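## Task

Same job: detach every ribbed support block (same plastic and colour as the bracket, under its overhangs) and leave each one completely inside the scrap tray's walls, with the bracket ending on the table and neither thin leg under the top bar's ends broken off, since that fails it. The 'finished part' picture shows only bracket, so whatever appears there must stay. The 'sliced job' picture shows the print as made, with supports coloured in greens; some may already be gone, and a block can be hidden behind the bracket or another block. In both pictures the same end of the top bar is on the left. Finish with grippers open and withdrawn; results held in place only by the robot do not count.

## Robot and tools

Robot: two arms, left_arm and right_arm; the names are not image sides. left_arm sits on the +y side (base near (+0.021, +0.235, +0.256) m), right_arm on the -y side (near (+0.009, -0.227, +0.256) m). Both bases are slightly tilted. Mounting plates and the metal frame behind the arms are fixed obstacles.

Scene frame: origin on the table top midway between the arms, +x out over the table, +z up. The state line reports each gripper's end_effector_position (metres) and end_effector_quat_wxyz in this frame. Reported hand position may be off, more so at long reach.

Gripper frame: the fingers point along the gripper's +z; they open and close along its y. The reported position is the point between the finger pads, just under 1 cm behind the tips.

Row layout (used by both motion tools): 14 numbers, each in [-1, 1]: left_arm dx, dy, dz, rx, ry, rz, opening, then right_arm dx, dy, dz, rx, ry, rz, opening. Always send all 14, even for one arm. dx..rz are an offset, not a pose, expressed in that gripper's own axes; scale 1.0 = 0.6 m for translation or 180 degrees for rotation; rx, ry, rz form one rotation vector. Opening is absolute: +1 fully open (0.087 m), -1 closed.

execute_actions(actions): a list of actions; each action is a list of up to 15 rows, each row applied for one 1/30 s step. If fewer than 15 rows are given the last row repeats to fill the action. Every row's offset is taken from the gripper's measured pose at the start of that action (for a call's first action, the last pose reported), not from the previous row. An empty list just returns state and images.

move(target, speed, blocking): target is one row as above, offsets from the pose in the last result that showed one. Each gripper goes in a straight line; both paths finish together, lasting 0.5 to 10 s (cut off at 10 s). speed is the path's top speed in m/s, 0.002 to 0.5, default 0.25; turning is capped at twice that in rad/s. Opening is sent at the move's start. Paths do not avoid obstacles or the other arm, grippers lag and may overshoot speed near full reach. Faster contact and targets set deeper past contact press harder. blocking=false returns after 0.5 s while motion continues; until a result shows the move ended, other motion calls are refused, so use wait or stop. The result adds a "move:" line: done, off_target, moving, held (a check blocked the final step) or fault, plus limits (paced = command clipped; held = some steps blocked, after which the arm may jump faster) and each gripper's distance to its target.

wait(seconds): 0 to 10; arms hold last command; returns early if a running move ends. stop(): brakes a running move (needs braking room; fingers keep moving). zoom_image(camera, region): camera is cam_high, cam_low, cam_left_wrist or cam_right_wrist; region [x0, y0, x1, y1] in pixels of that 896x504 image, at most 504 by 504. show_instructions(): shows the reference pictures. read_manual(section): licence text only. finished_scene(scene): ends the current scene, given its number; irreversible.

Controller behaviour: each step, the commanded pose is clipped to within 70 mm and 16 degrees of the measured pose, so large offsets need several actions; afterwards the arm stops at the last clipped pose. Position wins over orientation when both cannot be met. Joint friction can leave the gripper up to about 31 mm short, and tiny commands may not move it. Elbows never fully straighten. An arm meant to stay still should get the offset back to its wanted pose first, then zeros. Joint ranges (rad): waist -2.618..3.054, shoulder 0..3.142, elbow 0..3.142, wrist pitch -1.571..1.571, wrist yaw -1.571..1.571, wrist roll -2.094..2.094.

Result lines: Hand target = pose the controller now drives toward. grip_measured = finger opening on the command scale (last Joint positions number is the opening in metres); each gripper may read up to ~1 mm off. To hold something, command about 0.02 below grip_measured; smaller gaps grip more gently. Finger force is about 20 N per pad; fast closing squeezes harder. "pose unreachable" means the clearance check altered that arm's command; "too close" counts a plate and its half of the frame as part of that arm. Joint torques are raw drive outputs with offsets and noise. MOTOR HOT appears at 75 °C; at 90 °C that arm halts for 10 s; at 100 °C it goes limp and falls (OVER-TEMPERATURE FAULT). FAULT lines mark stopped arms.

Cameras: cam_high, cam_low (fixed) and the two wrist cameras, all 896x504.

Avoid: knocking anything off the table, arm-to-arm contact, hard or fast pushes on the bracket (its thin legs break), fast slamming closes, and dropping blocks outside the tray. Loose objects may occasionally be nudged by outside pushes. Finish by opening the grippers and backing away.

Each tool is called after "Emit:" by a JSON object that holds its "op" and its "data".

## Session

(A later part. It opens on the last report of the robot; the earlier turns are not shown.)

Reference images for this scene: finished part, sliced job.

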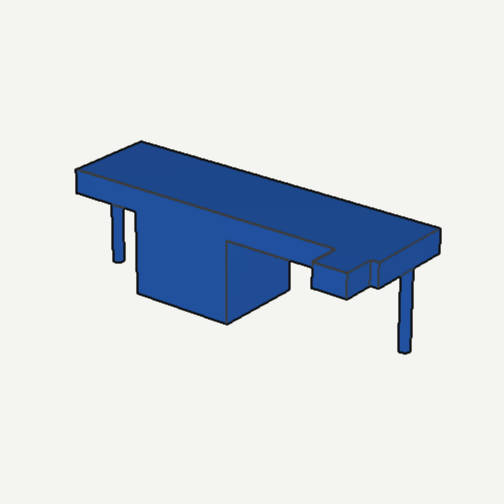

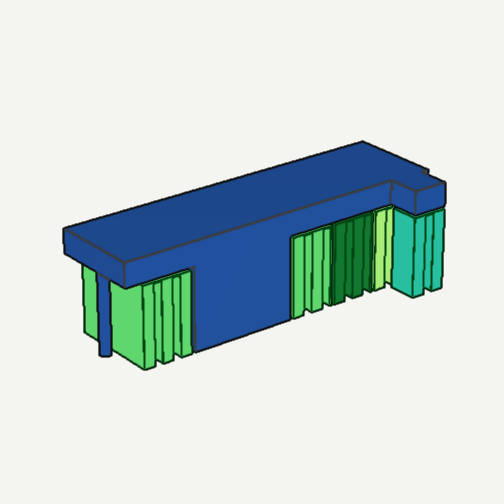

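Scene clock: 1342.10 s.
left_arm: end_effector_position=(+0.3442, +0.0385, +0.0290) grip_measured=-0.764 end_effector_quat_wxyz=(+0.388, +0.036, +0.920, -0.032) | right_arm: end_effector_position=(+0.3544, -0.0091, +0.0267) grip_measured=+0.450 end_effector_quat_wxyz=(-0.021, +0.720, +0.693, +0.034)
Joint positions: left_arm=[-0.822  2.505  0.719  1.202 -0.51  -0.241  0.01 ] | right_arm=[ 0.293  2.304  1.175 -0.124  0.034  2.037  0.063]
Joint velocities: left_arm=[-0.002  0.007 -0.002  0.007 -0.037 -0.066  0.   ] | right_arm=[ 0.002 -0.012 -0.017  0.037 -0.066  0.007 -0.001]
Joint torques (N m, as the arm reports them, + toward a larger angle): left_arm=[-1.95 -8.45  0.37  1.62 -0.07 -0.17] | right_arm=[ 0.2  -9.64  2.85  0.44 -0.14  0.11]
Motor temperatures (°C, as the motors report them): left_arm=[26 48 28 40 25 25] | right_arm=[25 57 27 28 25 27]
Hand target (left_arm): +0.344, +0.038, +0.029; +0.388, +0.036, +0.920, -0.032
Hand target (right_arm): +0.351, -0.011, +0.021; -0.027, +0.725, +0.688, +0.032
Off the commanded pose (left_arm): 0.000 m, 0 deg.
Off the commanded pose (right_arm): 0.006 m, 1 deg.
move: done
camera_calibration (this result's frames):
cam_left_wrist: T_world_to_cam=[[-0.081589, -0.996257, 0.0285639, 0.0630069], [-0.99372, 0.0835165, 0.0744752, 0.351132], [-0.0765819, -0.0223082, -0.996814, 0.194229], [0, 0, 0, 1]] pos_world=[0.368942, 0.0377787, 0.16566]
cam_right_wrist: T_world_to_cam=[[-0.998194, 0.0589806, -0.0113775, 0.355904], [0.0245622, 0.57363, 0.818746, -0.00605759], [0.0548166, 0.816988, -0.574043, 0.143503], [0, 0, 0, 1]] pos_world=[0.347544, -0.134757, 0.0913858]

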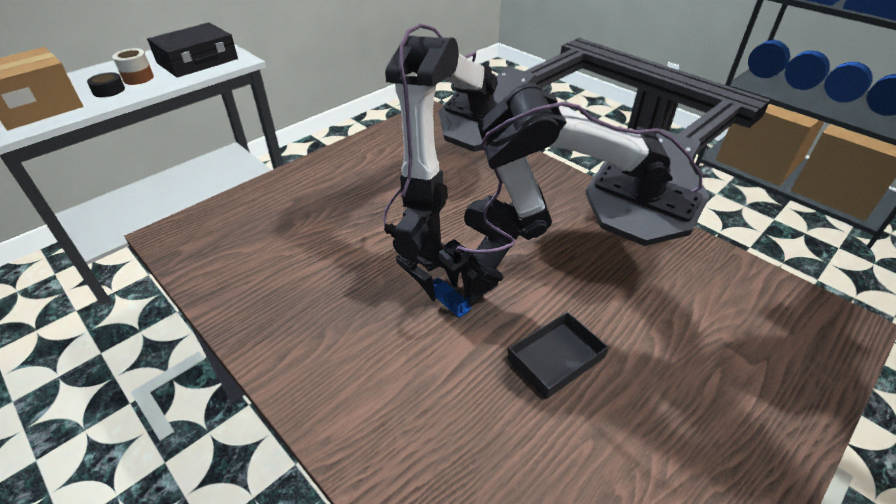

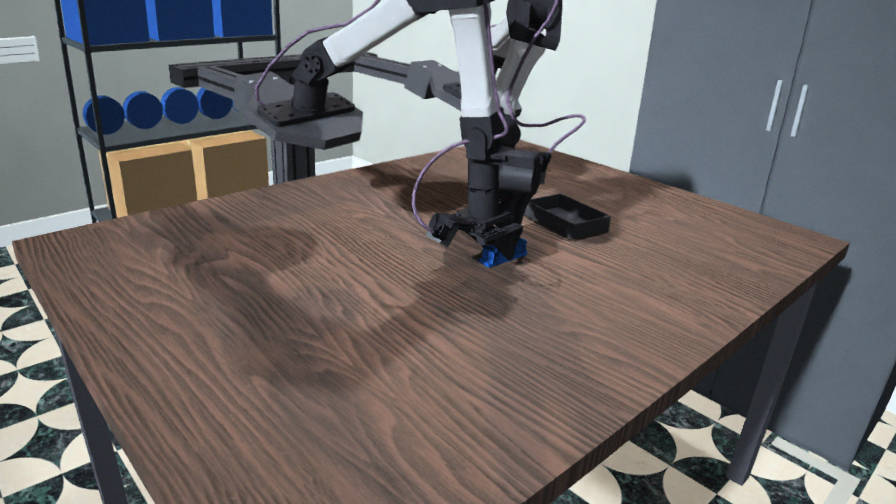

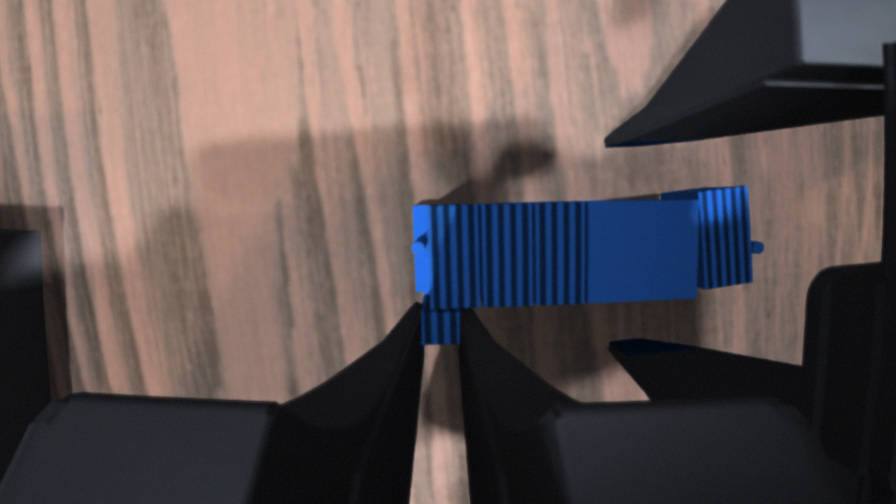

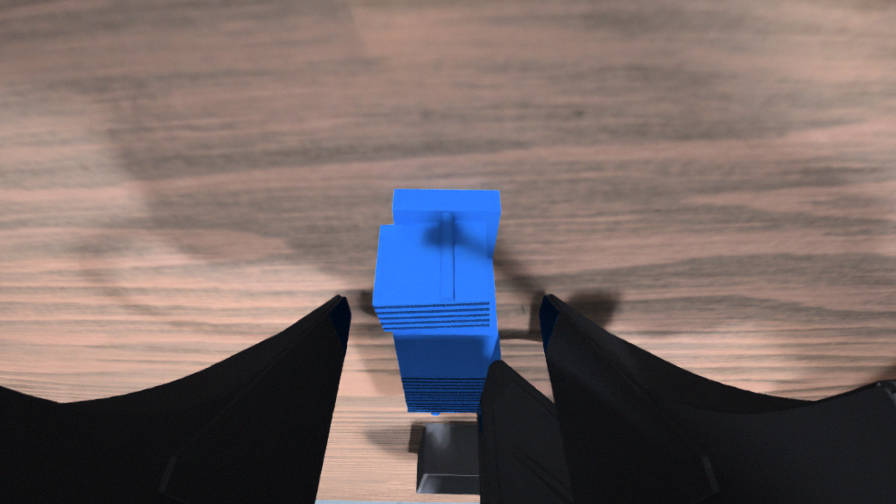

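Emit:
{"op": "execute_actions", "data": {"actions": [[[0,0,0,0,0,0,-0.79, 0.002,0.0002,-0.0006,0.0001,0.002,0,0.4],[0,0,0,0,0,0,-0.79, 0.004,0.0004,-0.0012,0.0002,0.004,0,0.35],[0,0,0,0,0,0,-0.79, 0.006,0.0006,-0.0018,0.0003,0.006,0,0.3],[0,0,0,0,0,0,-0.79, 0.008,0.0008,-0.0024,0.0004,0.008,0,0.25],[0,0,0,0,0,0,-0.79, 0.010,0.001,-0.003,0.0005,0.010,0,0.2],[0,0,0,0,0,0,-0.79, 0.012,0.0012,-0.0036,0.0007,0.012,0,0.15],[0,0,0,0,0,0,-0.79, 0.014,0.0014,-0.0042,0.0008,0.014,0,0.1],[0,0,0,0,0,0,-0.79, 0.016,0.0016,-0.0048,0.0009,0.016,0,0.05],[0,0,0,0,0,0,-0.79, 0.018,0.0017,-0.0054,0.001,0.018,0,0.0],[0,0,0,0,0,0,-0.79, 0.019,0.0018,-0.0058,0.0011,0.019,0,0.0]]]}}

Emit:
{"op": "wait", "data": {"seconds": 0.3}}

Scene clock: 1377.57 s.
left_arm: end_effector_position=(+0.3442, +0.0385, +0.0290) grip_measured=-0.764 end_effector_quat_wxyz=(+0.388, +0.036, +0.920, -0.032) | right_arm: end_effector_position=(+0.3538, -0.0019, +0.0291) grip_measured=+0.000 end_effector_quat_wxyz=(-0.039, +0.720, +0.691, +0.045)
Joint positions: left_arm=[-0.822  2.505  0.719  1.202 -0.51  -0.241  0.01 ] | right_arm=[ 0.293  2.304  1.175 -0.114 -0.006  2.04   0.044]
Joint velocities: left_arm=[ 0.002 -0.002  0.002  0.007  0.007 -0.022 -0.   ] | right_arm=[-0.002 -0.002  0.012 -0.051 -0.081 -0.066  0.   ]
Joint torques (N m, as the arm reports them, + toward a larger angle): left_arm=[-1.98 -8.57  0.49  1.62 -0.06 -0.16] | right_arm=[  0.64 -11.2    2.97   0.44  -0.2    0.  ]
Motor temperatures (°C, as the motors report them): left_arm=[26 49 28 40 25 25] | right_arm=[25 55 27 28 25 27]
Hand target (left_arm): +0.344, +0.038, +0.029; +0.388, +0.036, +0.920, -0.032
Hand target (right_arm): +0.356, +0.002, +0.031; -0.044, +0.719, +0.692, +0.054
Off the commanded pose (left_arm): 0.000 m, 0 deg.
Off the commanded pose (right_arm): 0.005 m, 1 deg.
camera_calibration (this result's frames):
cam_left_wrist: T_world_to_cam=[[-0.081589, -0.996257, 0.0285639, 0.0630069], [-0.99372, 0.0835165, 0.0744752, 0.351132], [-0.0765819, -0.0223082, -0.996814, 0.194229], [0, 0, 0, 1]] pos_world=[0.368942, 0.0377787, 0.16566]
cam_right_wrist: T_world_to_cam=[[-0.998159, 0.0606424, -0.00117173, 0.354622], [0.0318135, 0.539894, 0.841131, -0.0154192], [0.0516408, 0.839545, -0.54083, 0.139206], [0, 0, 0, 1]] pos_world=[0.347271, -0.13005, 0.088672]

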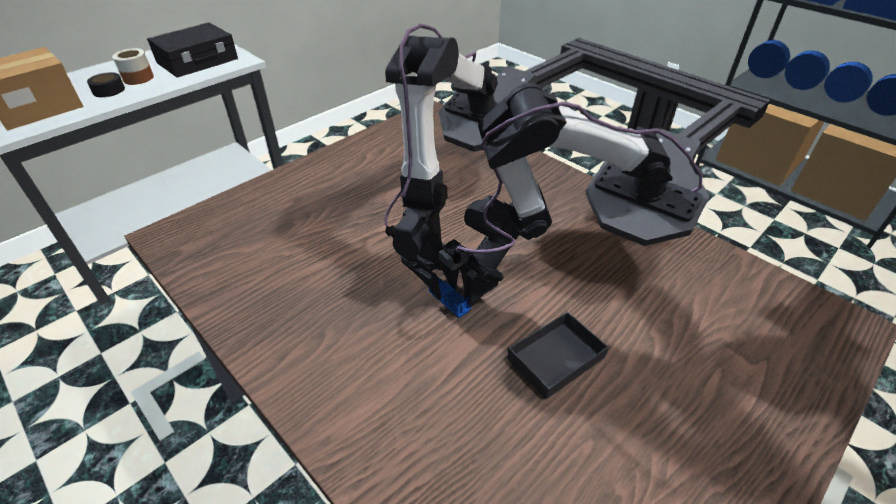

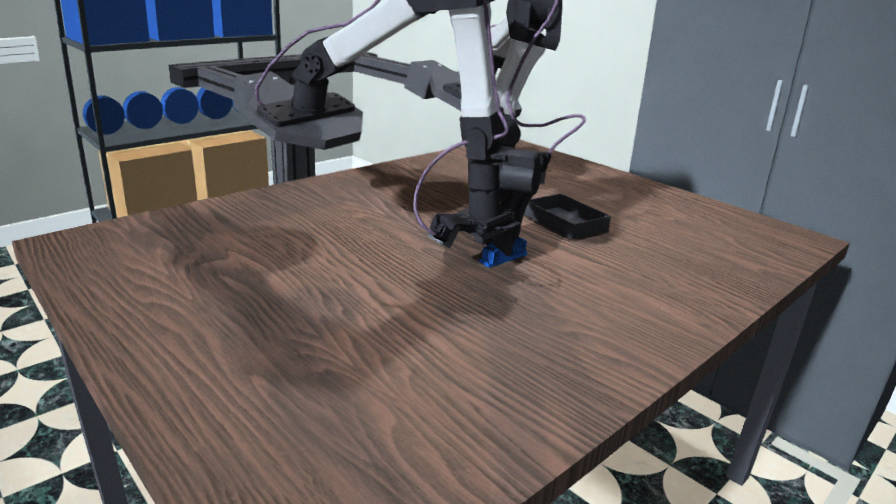

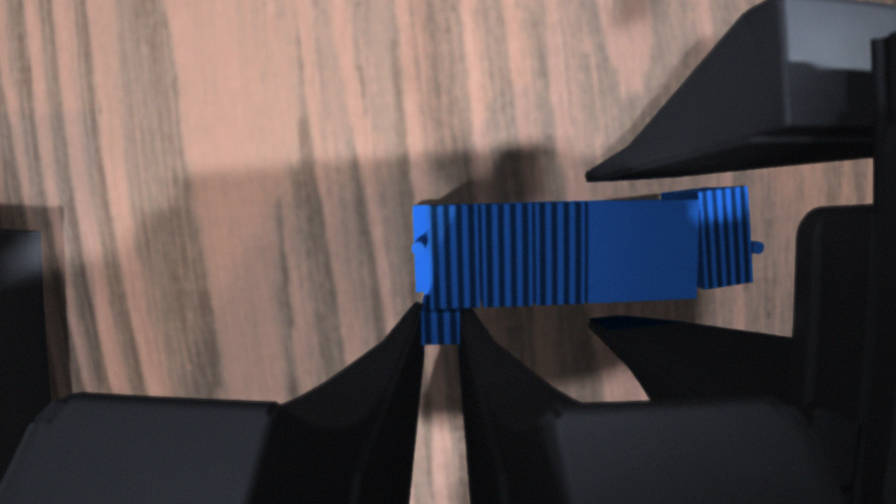

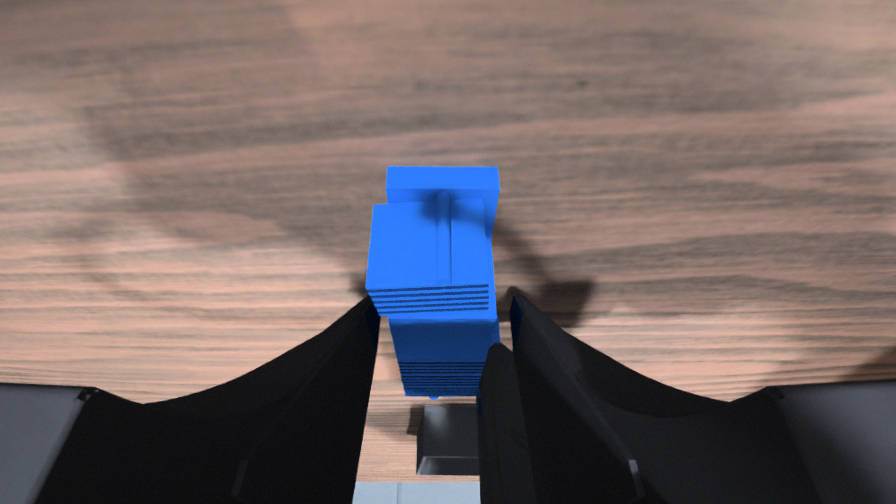

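Scene clock: 1377.87 s.
left_arm: end_effector_position=(+0.3442, +0.0385, +0.0290) grip_measured=-0.764 end_effector_quat_wxyz=(+0.388, +0.036, +0.920, -0.032) | right_arm: end_effector_position=(+0.3538, -0.0010, +0.0295) grip_measured=+0.000 end_effector_quat_wxyz=(-0.041, +0.720, +0.691, +0.047)
Joint positions: left_arm=[-0.822  2.505  0.719  1.202 -0.51  -0.241  0.01 ] | right_arm=[ 0.293  2.304  1.175 -0.113 -0.011  2.04   0.044]
Joint velocities: left_arm=[-0.007 -0.007 -0.012  0.037 -0.037 -0.022  0.   ] | right_arm=[-0.007  0.007 -0.012 -0.051  0.081 -0.051 -0.   ]
Joint torques (N m, as the arm reports them, + toward a larger angle): left_arm=[-1.85 -8.57  0.54  1.61 -0.07 -0.14] | right_arm=[  0.76 -11.2    2.99   0.44  -0.2    0.  ]
Motor temperatures (°C, as the motors report them): left_arm=[26 49 28 40 25 25] | right_arm=[25 55 27 28 25 27]
Hand target (left_arm): +0.344, +0.038, +0.029; +0.388, +0.036, +0.920, -0.032
Hand target (right_arm): +0.356, +0.002, +0.031; -0.044, +0.719, +0.692, +0.054
Off the commanded pose (left_arm): 0.000 m, 0 deg.
Off the commanded pose (right_arm): 0.004 m, 1 deg.
wait: 0.30 s; at rest by 0.17 s
camera_calibration (this result's frames):
cam_left_wrist: T_world_to_cam=[[-0.081589, -0.996257, 0.0285639, 0.0630069], [-0.99372, 0.0835165, 0.0744752, 0.351132], [-0.0765819, -0.0223082, -0.996814, 0.194229], [0, 0, 0, 1]] pos_world=[0.368942, 0.0377787, 0.16566]
cam_right_wrist: T_world_to_cam=[[-0.998169, 0.0604924, -0.000202092, 0.354523], [0.0322862, 0.535565, 0.843876, -0.0164404], [0.0511563, 0.842325, -0.536537, 0.138661], [0, 0, 0, 1]] pos_world=[0.347311, -0.129439, 0.0883423]

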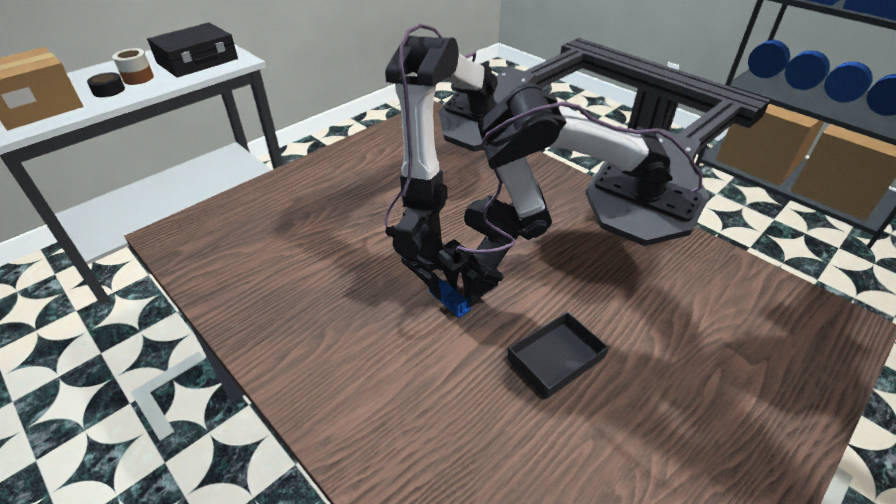

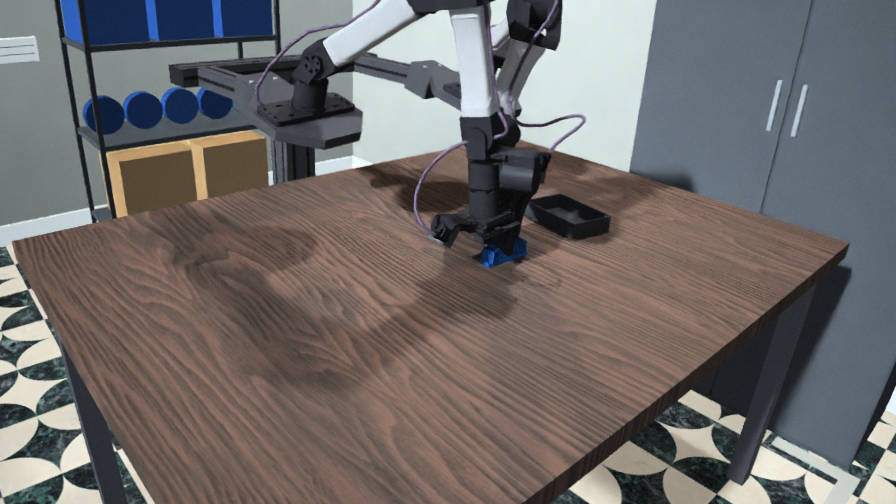

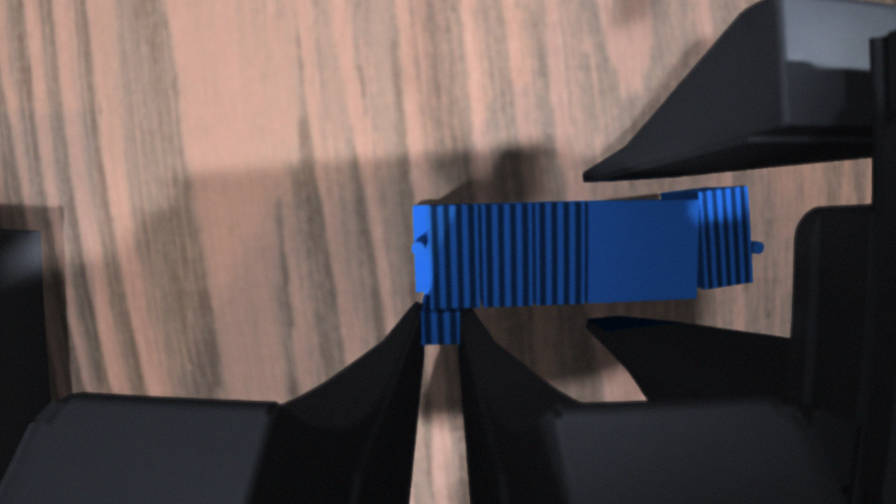

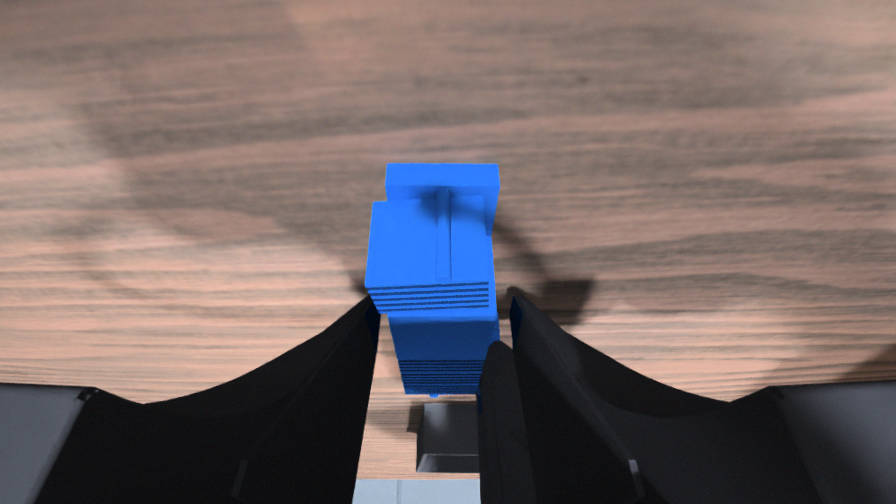

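Emit:
{"op": "execute_actions", "data": {"actions": [[[0,0,0,0,0,0,-0.79, 0,0,0,0,0,0,-0.03],[0,0,0,0,0,0,-0.79, 0,0,0,0,0,0,-0.06],[0,0,0,0,0,0,-0.79, 0,0,0,0,0,0,-0.09],[0,0,0,0,0,0,-0.79, 0,0,0,0,0,0,-0.12],[0,0,0,0,0,0,-0.79, 0,0,0,0,0,0,-0.14],[0,0,0,0,0,0,-0.79, 0,0,0,0,0,0,-0.16],[0,0,0,0,0,0,-0.79, 0,0,0,0,0,0,-0.18],[0,0,0,0,0,0,-0.79, 0,0,0,0,0,0,-0.20],[0,0,0,0,0,0,-0.79, 0,0,0,0,0,0,-0.215],[0,0,0,0,0,0,-0.79, 0,0,0,0,0,0,-0.23],[0,0,0,0,0,0,-0.79, 0,0,0,0,0,0,-0.245],[0,0,0,0,0,0,-0.79, 0,0,0,0,0,0,-0.26],[0,0,0,0,0,0,-0.79, 0,0,0,0,0,0,-0.27],[0,0,0,0,0,0,-0.79, 0,0,0,0,0,0,-0.28],[0,0,0,0,0,0,-0.79, 0,0,0,0,0,0,-0.28]]]}}

Emit:
{"op": "zoom_image", "data": {"camera": "cam_left_wrist", "region": [560, 150, 860, 350]}}

Scene clock: 1385.03 s.
left_arm: end_effector_position=(+0.3442, +0.0385, +0.0290) grip_measured=-0.764 end_effector_quat_wxyz=(+0.388, +0.036, +0.920, -0.032) | right_arm: end_effector_position=(+0.3539, -0.0008, +0.0295) grip_measured=-0.279 end_effector_quat_wxyz=(-0.041, +0.720, +0.691, +0.047)
Joint positions: left_arm=[-0.822  2.505  0.719  1.202 -0.51  -0.241  0.01 ] | right_arm=[ 0.293  2.304  1.175 -0.112 -0.012  2.04   0.032]
Joint velocities: left_arm=[-0.007 -0.002  0.002 -0.051  0.022  0.022 -0.   ] | right_arm=[ 0.002  0.007 -0.022 -0.007  0.066 -0.066 -0.002]
Joint torques (N m, as the arm reports them, + toward a larger angle): left_arm=[-1.82 -8.47  0.44  1.62 -0.05 -0.19] | right_arm=[  0.64 -11.01   2.96   0.35  -0.06   0.04]
Motor temperatures (°C, as the motors report them): left_arm=[26 49 28 40 25 25] | right_arm=[25 55 27 28 25 27]
Hand target (left_arm): +0.344, +0.038, +0.029; +0.388, +0.036, +0.920, -0.032
Hand target (right_arm): +0.354, -0.001, +0.029; -0.041, +0.720, +0.691, +0.047
Off the commanded pose (left_arm): 0.000 m, 0 deg.
Off the commanded pose (right_arm): 0.000 m, 0 deg.
camera_calibration (this result's frames):
cam_left_wrist: T_world_to_cam=[[-0.081589, -0.996257, 0.0285639, 0.0630069], [-0.99372, 0.0835165, 0.0744752, 0.351132], [-0.0765819, -0.0223082, -0.996814, 0.194229], [0, 0, 0, 1]] pos_world=[0.368942, 0.0377787, 0.16566]
cam_right_wrist: T_world_to_cam=[[-0.998169, 0.0604824, -0.000181836, 0.354543], [0.0322543, 0.534846, 0.844334, -0.0165744], [0.0511646, 0.842782, -0.535818, 0.138535], [0, 0, 0, 1]] pos_world=[0.347341, -0.129333, 0.0882882]

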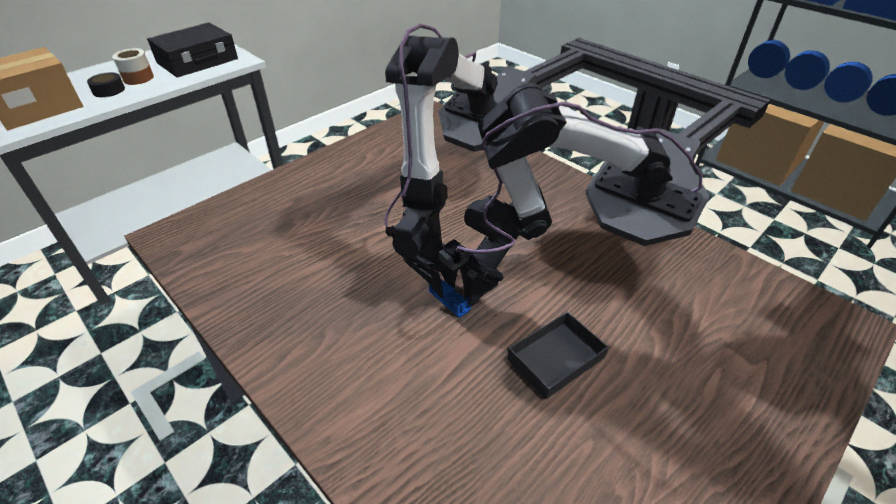

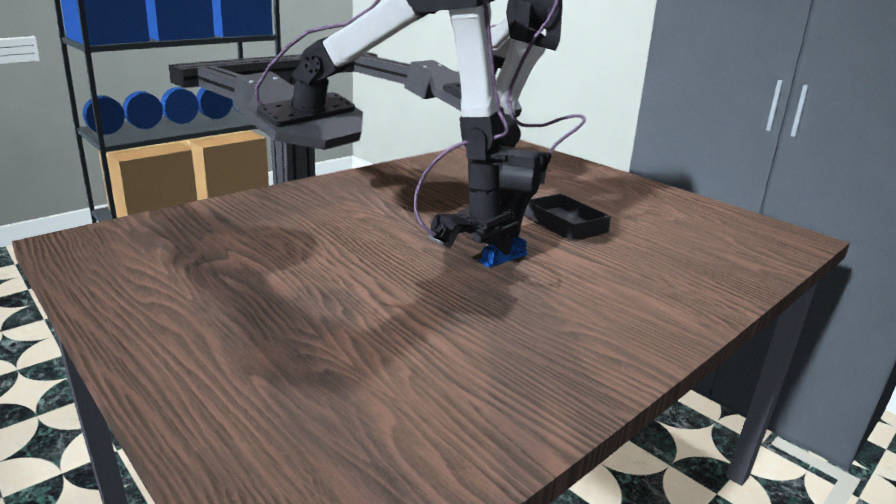

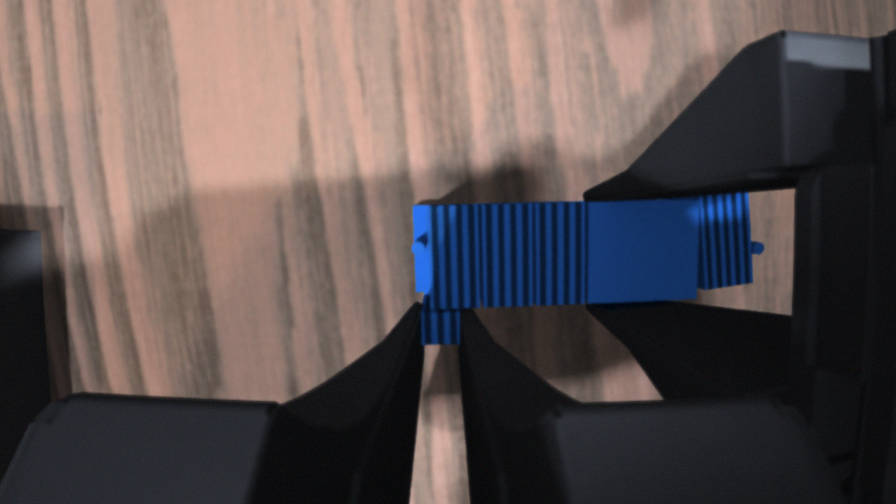

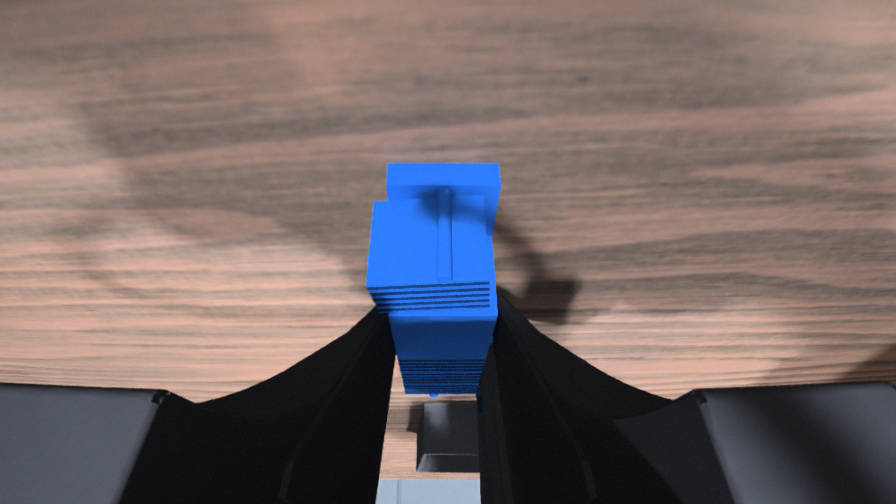

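Region (560, 150, 860, 350) of cam_left_wrist's 896x504 image, scaled by 1.680, with more detail than that image has.

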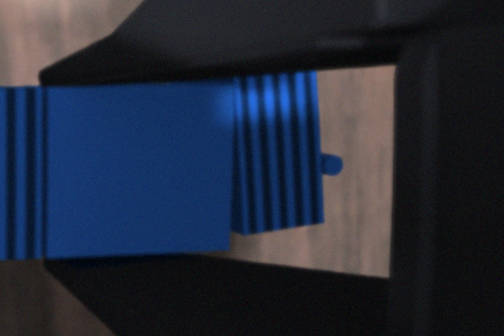

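Emit:
{"op": "execute_actions", "data": {"actions": [[[0,0,0,0,0,0,-0.79, 0,0,0,0,0,0,-0.29],[0,0,0,0,0,0,-0.79, 0,0,0,0,0,0,-0.298],[0,0,0,0,0,0,-0.79, 0,0,0,0,0,0,-0.306],[0,0,0,0,0,0,-0.79, 0,0,0,0,0,0,-0.314],[0,0,0,0,0,0,-0.79, 0,0,0,0,0,0,-0.322],[0,0,0,0,0,0,-0.79, 0,0,0,0,0,0,-0.328],[0,0,0,0,0,0,-0.79, 0,0,0,0,0,0,-0.334],[0,0,0,0,0,0,-0.79, 0,0,0,0,0,0,-0.340],[0,0,0,0,0,0,-0.79, 0,0,0,0,0,0,-0.346],[0,0,0,0,0,0,-0.79, 0,0,0,0,0,0,-0.352],[0,0,0,0,0,0,-0.79, 0,0,0,0,0,0,-0.358],[0,0,0,0,0,0,-0.79, 0,0,0,0,0,0,-0.364],[0,0,0,0,0,0,-0.79, 0,0,0,0,0,0,-0.37]]]}}

Scene clock: 1388.90 s.
left_arm: end_effector_position=(+0.3442, +0.0385, +0.0290) grip_measured=-0.764 end_effector_quat_wxyz=(+0.388, +0.036, +0.920, -0.032) | right_arm: end_effector_position=(+0.3544, -0.0008, +0.0295) grip_measured=-0.336 end_effector_quat_wxyz=(-0.040, +0.720, +0.691, +0.048)
Joint positions: left_arm=[-0.822  2.505  0.719  1.202 -0.51  -0.241  0.01 ] | right_arm=[ 0.293  2.304  1.175 -0.111 -0.01   2.04   0.029]
Joint velocities: left_arm=[-0.007 -0.012 -0.017  0.037  0.007  0.007 -0.   ] | right_arm=[ 0.002  0.002  0.002  0.051 -0.037  0.037 -0.001]
Joint torques (N m, as the arm reports them, + toward a larger angle): left_arm=[-1.96 -8.42  0.46  1.62 -0.07 -0.18] | right_arm=[  0.69 -10.97   2.99   0.34  -0.09   0.03]
Motor temperatures (°C, as the motors report them): left_arm=[26 49 28 40 25 25] | right_arm=[25 56 27 28 25 27]
Hand target (left_arm): +0.344, +0.038, +0.029; +0.388, +0.036, +0.920, -0.032
Hand target (right_arm): +0.354, -0.001, +0.029; -0.041, +0.720, +0.691, +0.047
Off the commanded pose (left_arm): 0.000 m, 0 deg.
Off the commanded pose (right_arm): 0.001 m, 0 deg.
camera_calibration (this result's frames):
cam_left_wrist: T_world_to_cam=[[-0.081589, -0.996257, 0.0285639, 0.0630069], [-0.99372, 0.0835165, 0.0744752, 0.351132], [-0.0765819, -0.0223082, -0.996814, 0.194229], [0, 0, 0, 1]] pos_world=[0.368942, 0.0377787, 0.16566]
cam_right_wrist: T_world_to_cam=[[-0.998149, 0.0607619, -0.00256586, 0.355152], [0.0304187, 0.53534, 0.844089, -0.0158939], [0.052662, 0.842448, -0.536197, 0.138013], [0, 0, 0, 1]] pos_world=[0.34771, -0.12934, 0.0883296]

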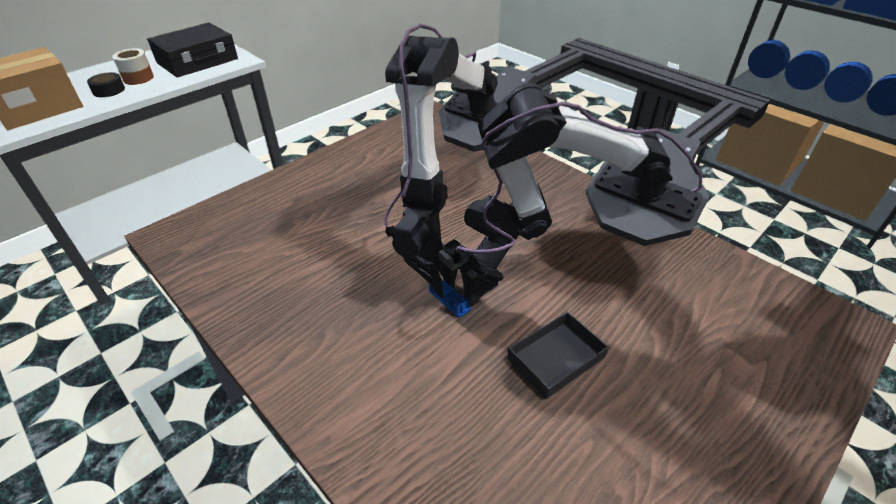

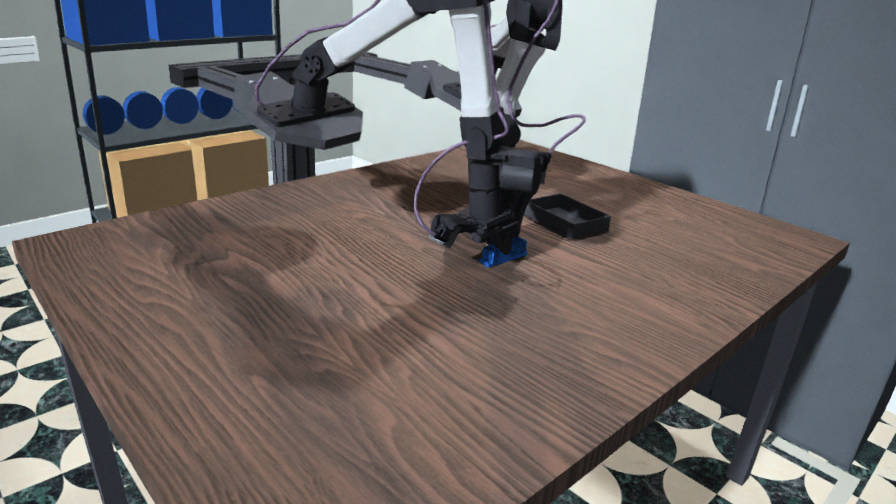

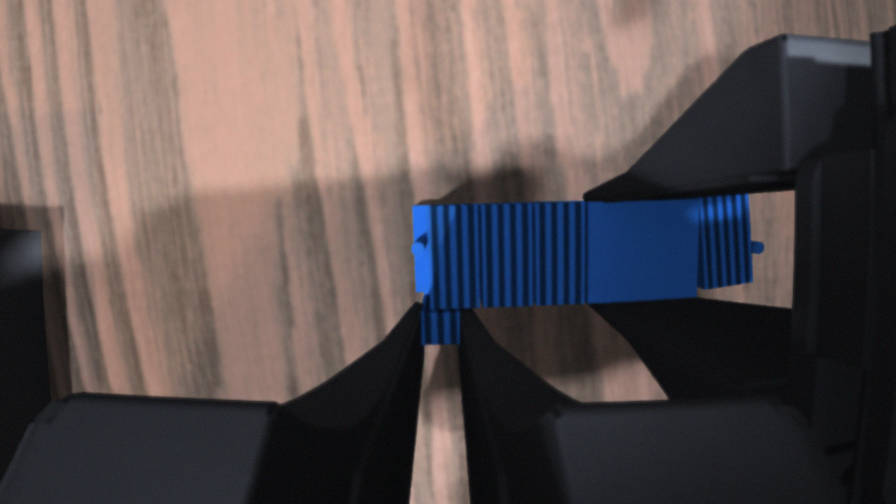

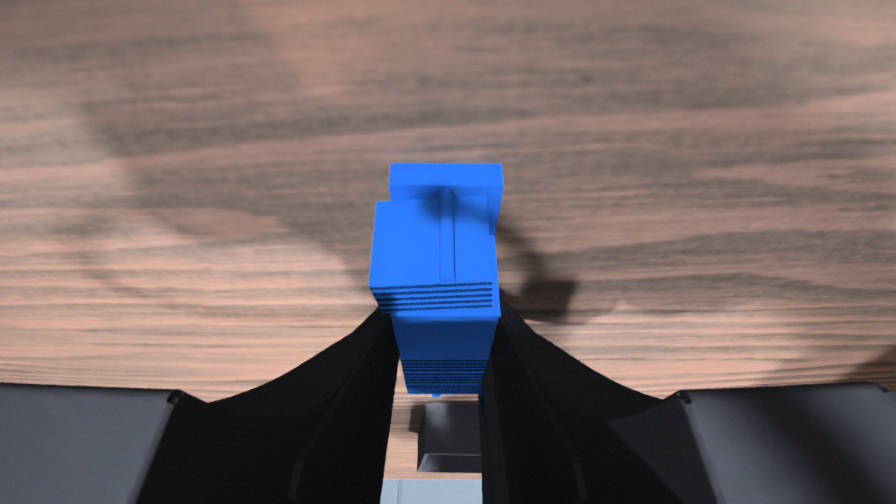

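Emit:
{"op": "execute_actions", "data": {"actions": [[[0,0.001,0,-0.0011,0,0,-0.79, -0.0005,0,0.0001,0,-0.0006,0,-0.37],[0,0.002,0,-0.0022,0,0,-0.79, -0.001,0,0.0002,0,-0.0011,0,-0.37],[0,0.003,0,-0.0032,0,0,-0.79, -0.0015,0,0.0004,0,-0.0017,0,-0.37],[0,0.004,0,-0.0043,0,0,-0.79, -0.002,0,0.0005,0,-0.0022,0,-0.37],[0,0.005,0,-0.0054,0,0,-0.79, -0.0025,0,0.0006,0,-0.0028,0,-0.37],[0,0.006,0,-0.0065,0,0,-0.79, -0.003,0,0.0008,0,-0.0034,0,-0.37],[0,0.007,0,-0.0076,0,0,-0.79, -0.0035,0,0.0009,0,-0.0039,0,-0.37],[0,0.008,0,-0.0086,0,0,-0.79, -0.004,0,0.001,0,-0.0045,0,-0.37],[0,0.009,0,-0.0097,0,0,-0.79, -0.0045,0,0.0011,0,-0.005,0,-0.37],[0,0.010,0,-0.0108,0,0,-0.79, -0.005,0,0.0012,0,-0.0056,0,-0.37],[0,0.011,0,-0.0119,0,0,-0.79, -0.0055,0,0.0014,0,-0.0062,0,-0.37],[0,0.012,0,-0.013,0,0,-0.79, -0.006,0,0.0015,0,-0.0067,0,-0.37],[0,0.013,0,-0.014,0,0,-0.79, -0.0065,0,0.0016,0,-0.0073,0,-0.37],[0,0.014,0,-0.0151,0,0,-0.79, -0.007,0,0.0018,0,-0.0078,0,-0.37],[0,0.015,0,-0.0162,0,0,-0.79, -0.0075,0,0.0019,0,-0.0084,0,-0.37]]]}}

Emit:
{"op": "wait", "data": {"seconds": 0.3}}

Scene clock: 1405.90 s.
left_arm: end_effector_position=(+0.3445, +0.0395, +0.0291) grip_measured=-0.764 end_effector_quat_wxyz=(+0.389, +0.033, +0.920, -0.029) | right_arm: end_effector_position=(+0.3549, -0.0008, +0.0295) grip_measured=-0.336 end_effector_quat_wxyz=(-0.039, +0.720, +0.691, +0.049)
Joint positions: left_arm=[-0.822  2.505  0.719  1.202 -0.516 -0.245  0.01 ] | right_arm=[ 0.293  2.304  1.175 -0.109 -0.009  2.04   0.029]
Joint velocities: left_arm=[-0.027  0.007 -0.012  0.007  0.007 -0.081  0.001] | right_arm=[ 0.002  0.012 -0.002  0.081 -0.007  0.051  0.001]
Joint torques (N m, as the arm reports them, + toward a larger angle): left_arm=[-1.87 -8.62  0.5   1.43 -0.53 -0.17] | right_arm=[  0.73 -11.     3.4    0.18   0.23   0.04]
Motor temperatures (°C, as the motors report them): left_arm=[26 49 28 40 25 25] | right_arm=[25 56 27 28 25 27]
Hand target (left_arm): +0.345, +0.047, +0.029; +0.389, +0.026, +0.921, -0.009
Hand target (right_arm): +0.354, -0.005, +0.028; -0.031, +0.721, +0.692, +0.039
Off the commanded pose (left_arm): 0.008 m, 3 deg.
Off the commanded pose (right_arm): 0.005 m, 2 deg.
camera_calibration (this result's frames):
cam_left_wrist: T_world_to_cam=[[-0.0744394, -0.996876, 0.0263992, 0.0616568], [-0.994416, 0.0761895, 0.0730227, 0.351947], [-0.0748059, -0.020816, -0.996981, 0.193741], [0, 0, 0, 1]] pos_world=[0.369065, 0.0386824, 0.165829]
cam_right_wrist: T_world_to_cam=[[-0.998127, 0.060996, -0.0045946, 0.355687], [0.0288233, 0.53525, 0.844202, -0.0154057], [0.0539522, 0.842489, -0.536006, 0.137475], [0, 0, 0, 1]] pos_world=[0.348048, -0.129271, 0.0883273]

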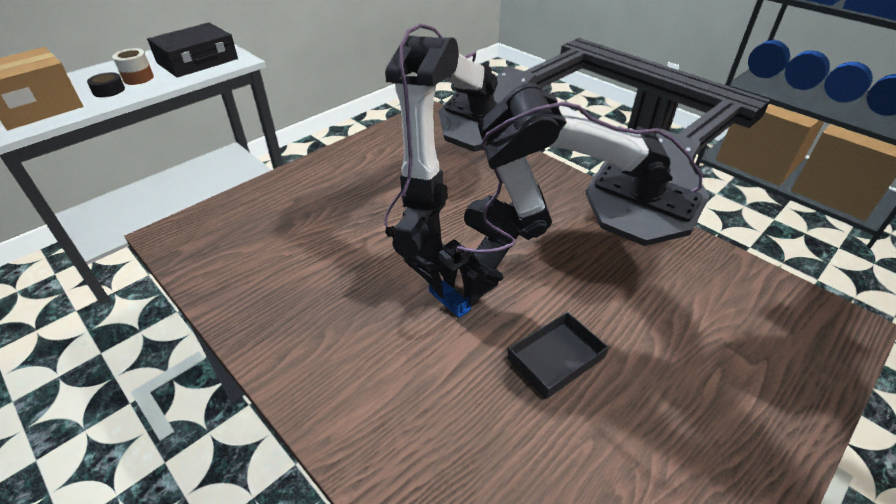

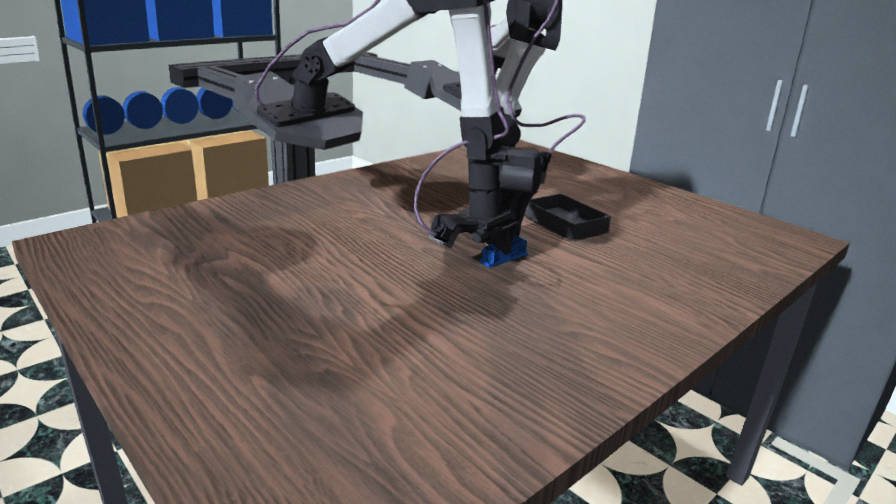

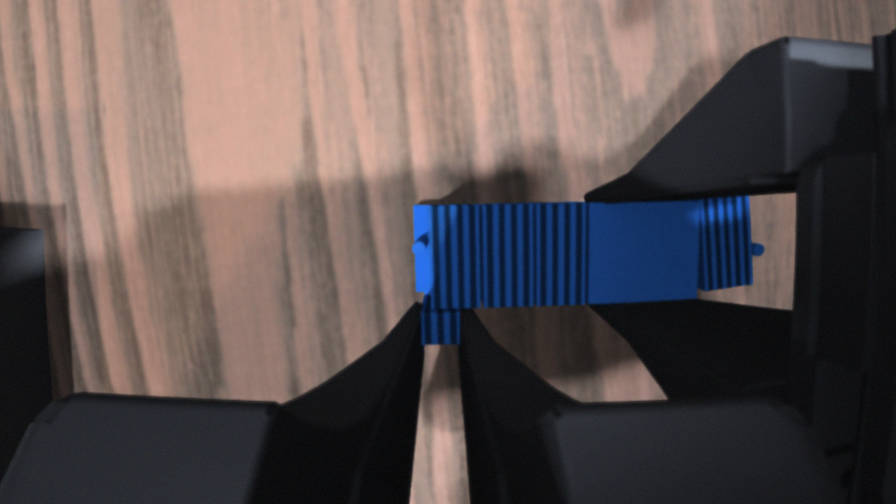

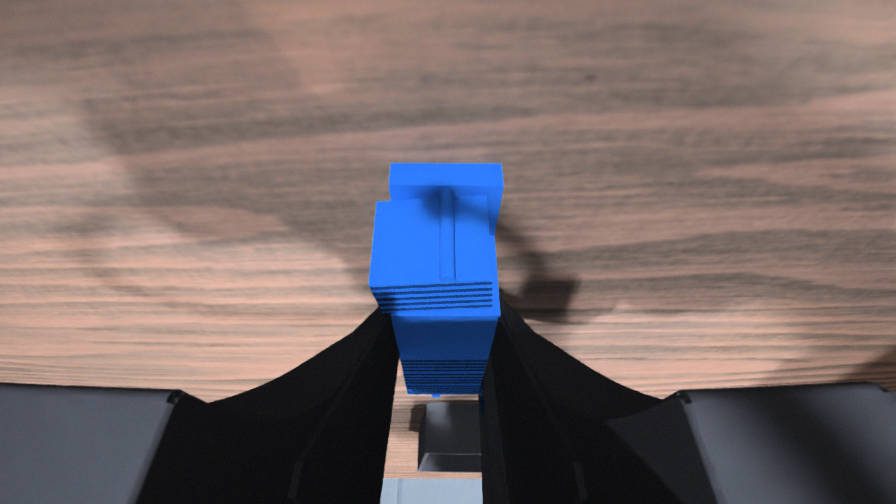

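Scene clock: 1406.20 s.
left_arm: end_effector_position=(+0.3446, +0.0396, +0.0291) grip_measured=-0.764 end_effector_quat_wxyz=(+0.389, +0.031, +0.920, -0.029) | right_arm: end_effector_position=(+0.3550, -0.0007, +0.0295) grip_measured=-0.336 end_effector_quat_wxyz=(-0.039, +0.720, +0.691, +0.049)
Joint positions: left_arm=[-0.822  2.505  0.719  1.202 -0.518 -0.247  0.01 ] | right_arm=[ 0.293  2.304  1.175 -0.108 -0.009  2.04   0.029]
Joint velocities: left_arm=[ 0.007  0.002 -0.012  0.037  0.022 -0.007 -0.   ] | right_arm=[-0.007 -0.012 -0.002  0.007 -0.051  0.037 -0.002]
Joint torques (N m, as the arm reports them, + toward a larger angle): left_arm=[-1.81 -8.75  0.5   1.46 -0.51 -0.16] | right_arm=[  0.66 -10.91   3.36   0.18   0.23   0.04]
Motor temperatures (°C, as the motors report them): left_arm=[26 49 28 40 25 25] | right_arm=[25 56 27 28 25 27]
Hand target (left_arm): +0.345, +0.047, +0.029; +0.389, +0.026, +0.921, -0.009
Hand target (right_arm): +0.354, -0.005, +0.028; -0.031, +0.721, +0.692, +0.039
Off the commanded pose (left_arm): 0.008 m, 2 deg.
Off the commanded pose (right_arm): 0.005 m, 2 deg.
wait: 0.30 s; at rest by 0.17 s
camera_calibration (this result's frames):
cam_left_wrist: T_world_to_cam=[[-0.0715235, -0.997066, 0.0272893, 0.0607817], [-0.994651, 0.0733412, 0.0727419, 0.352204], [-0.0745299, -0.0219405, -0.996977, 0.193731], [0, 0, 0, 1]] pos_world=[0.369106, 0.0390228, 0.165866]
cam_right_wrist: T_world_to_cam=[[-0.998124, 0.0610337, -0.00492931, 0.355779], [0.0285518, 0.535115, 0.844297, -0.0153465], [0.0541683, 0.842572, -0.535853, 0.137364], [0, 0, 0, 1]] pos_world=[0.348109, -0.129242, 0.0883179]

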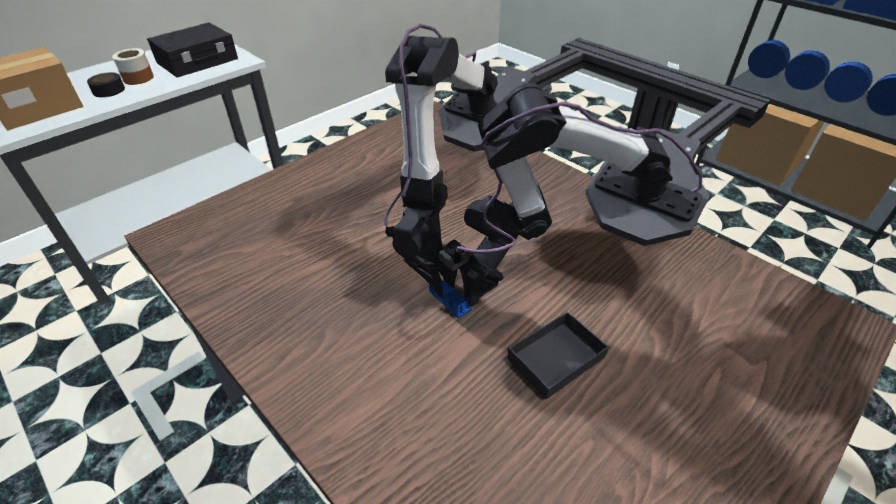

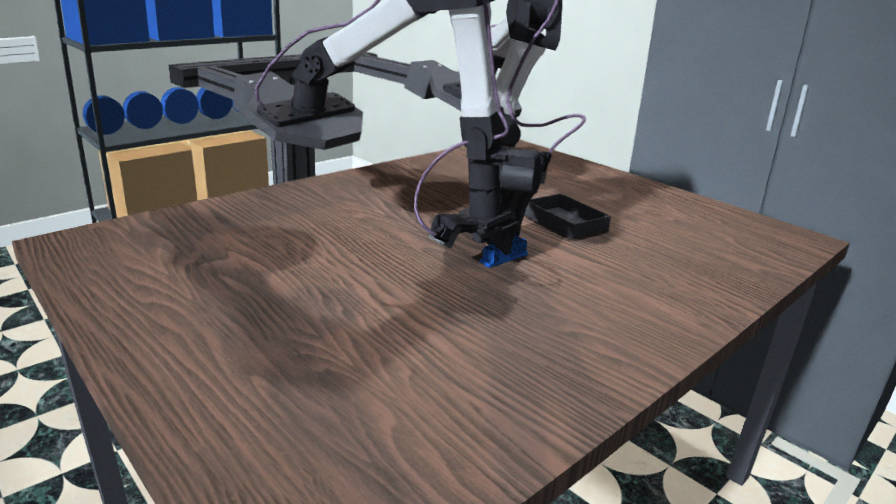

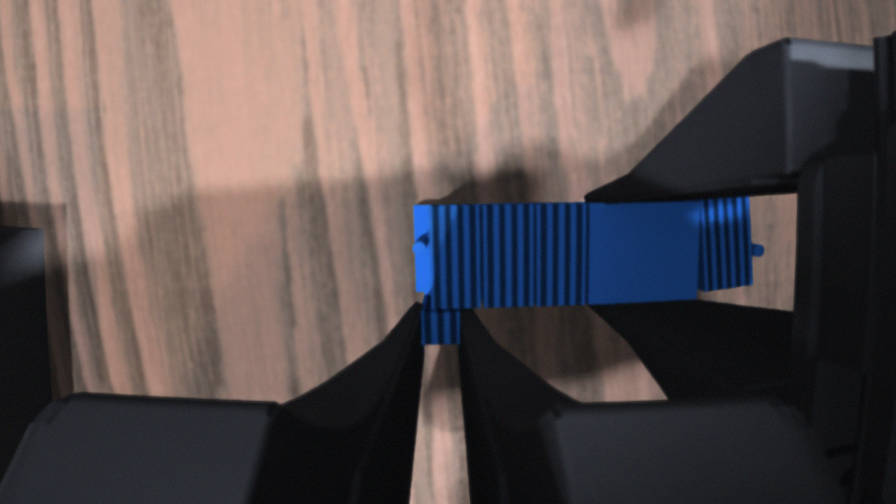

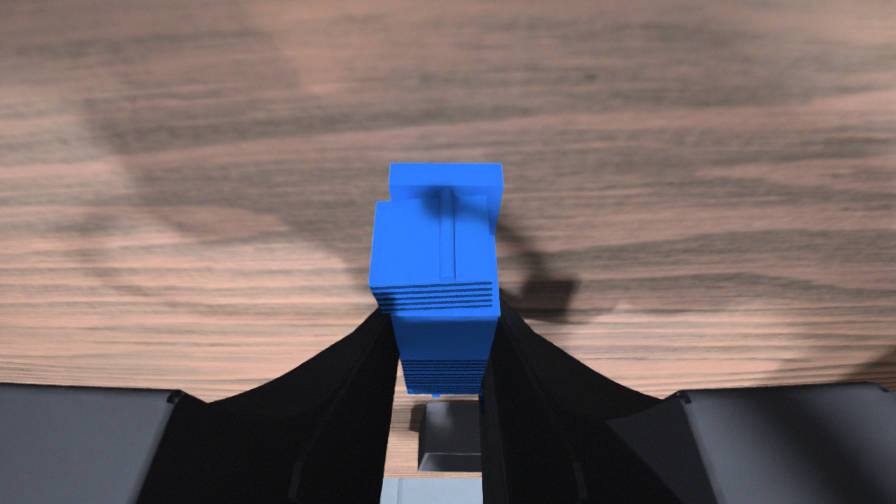

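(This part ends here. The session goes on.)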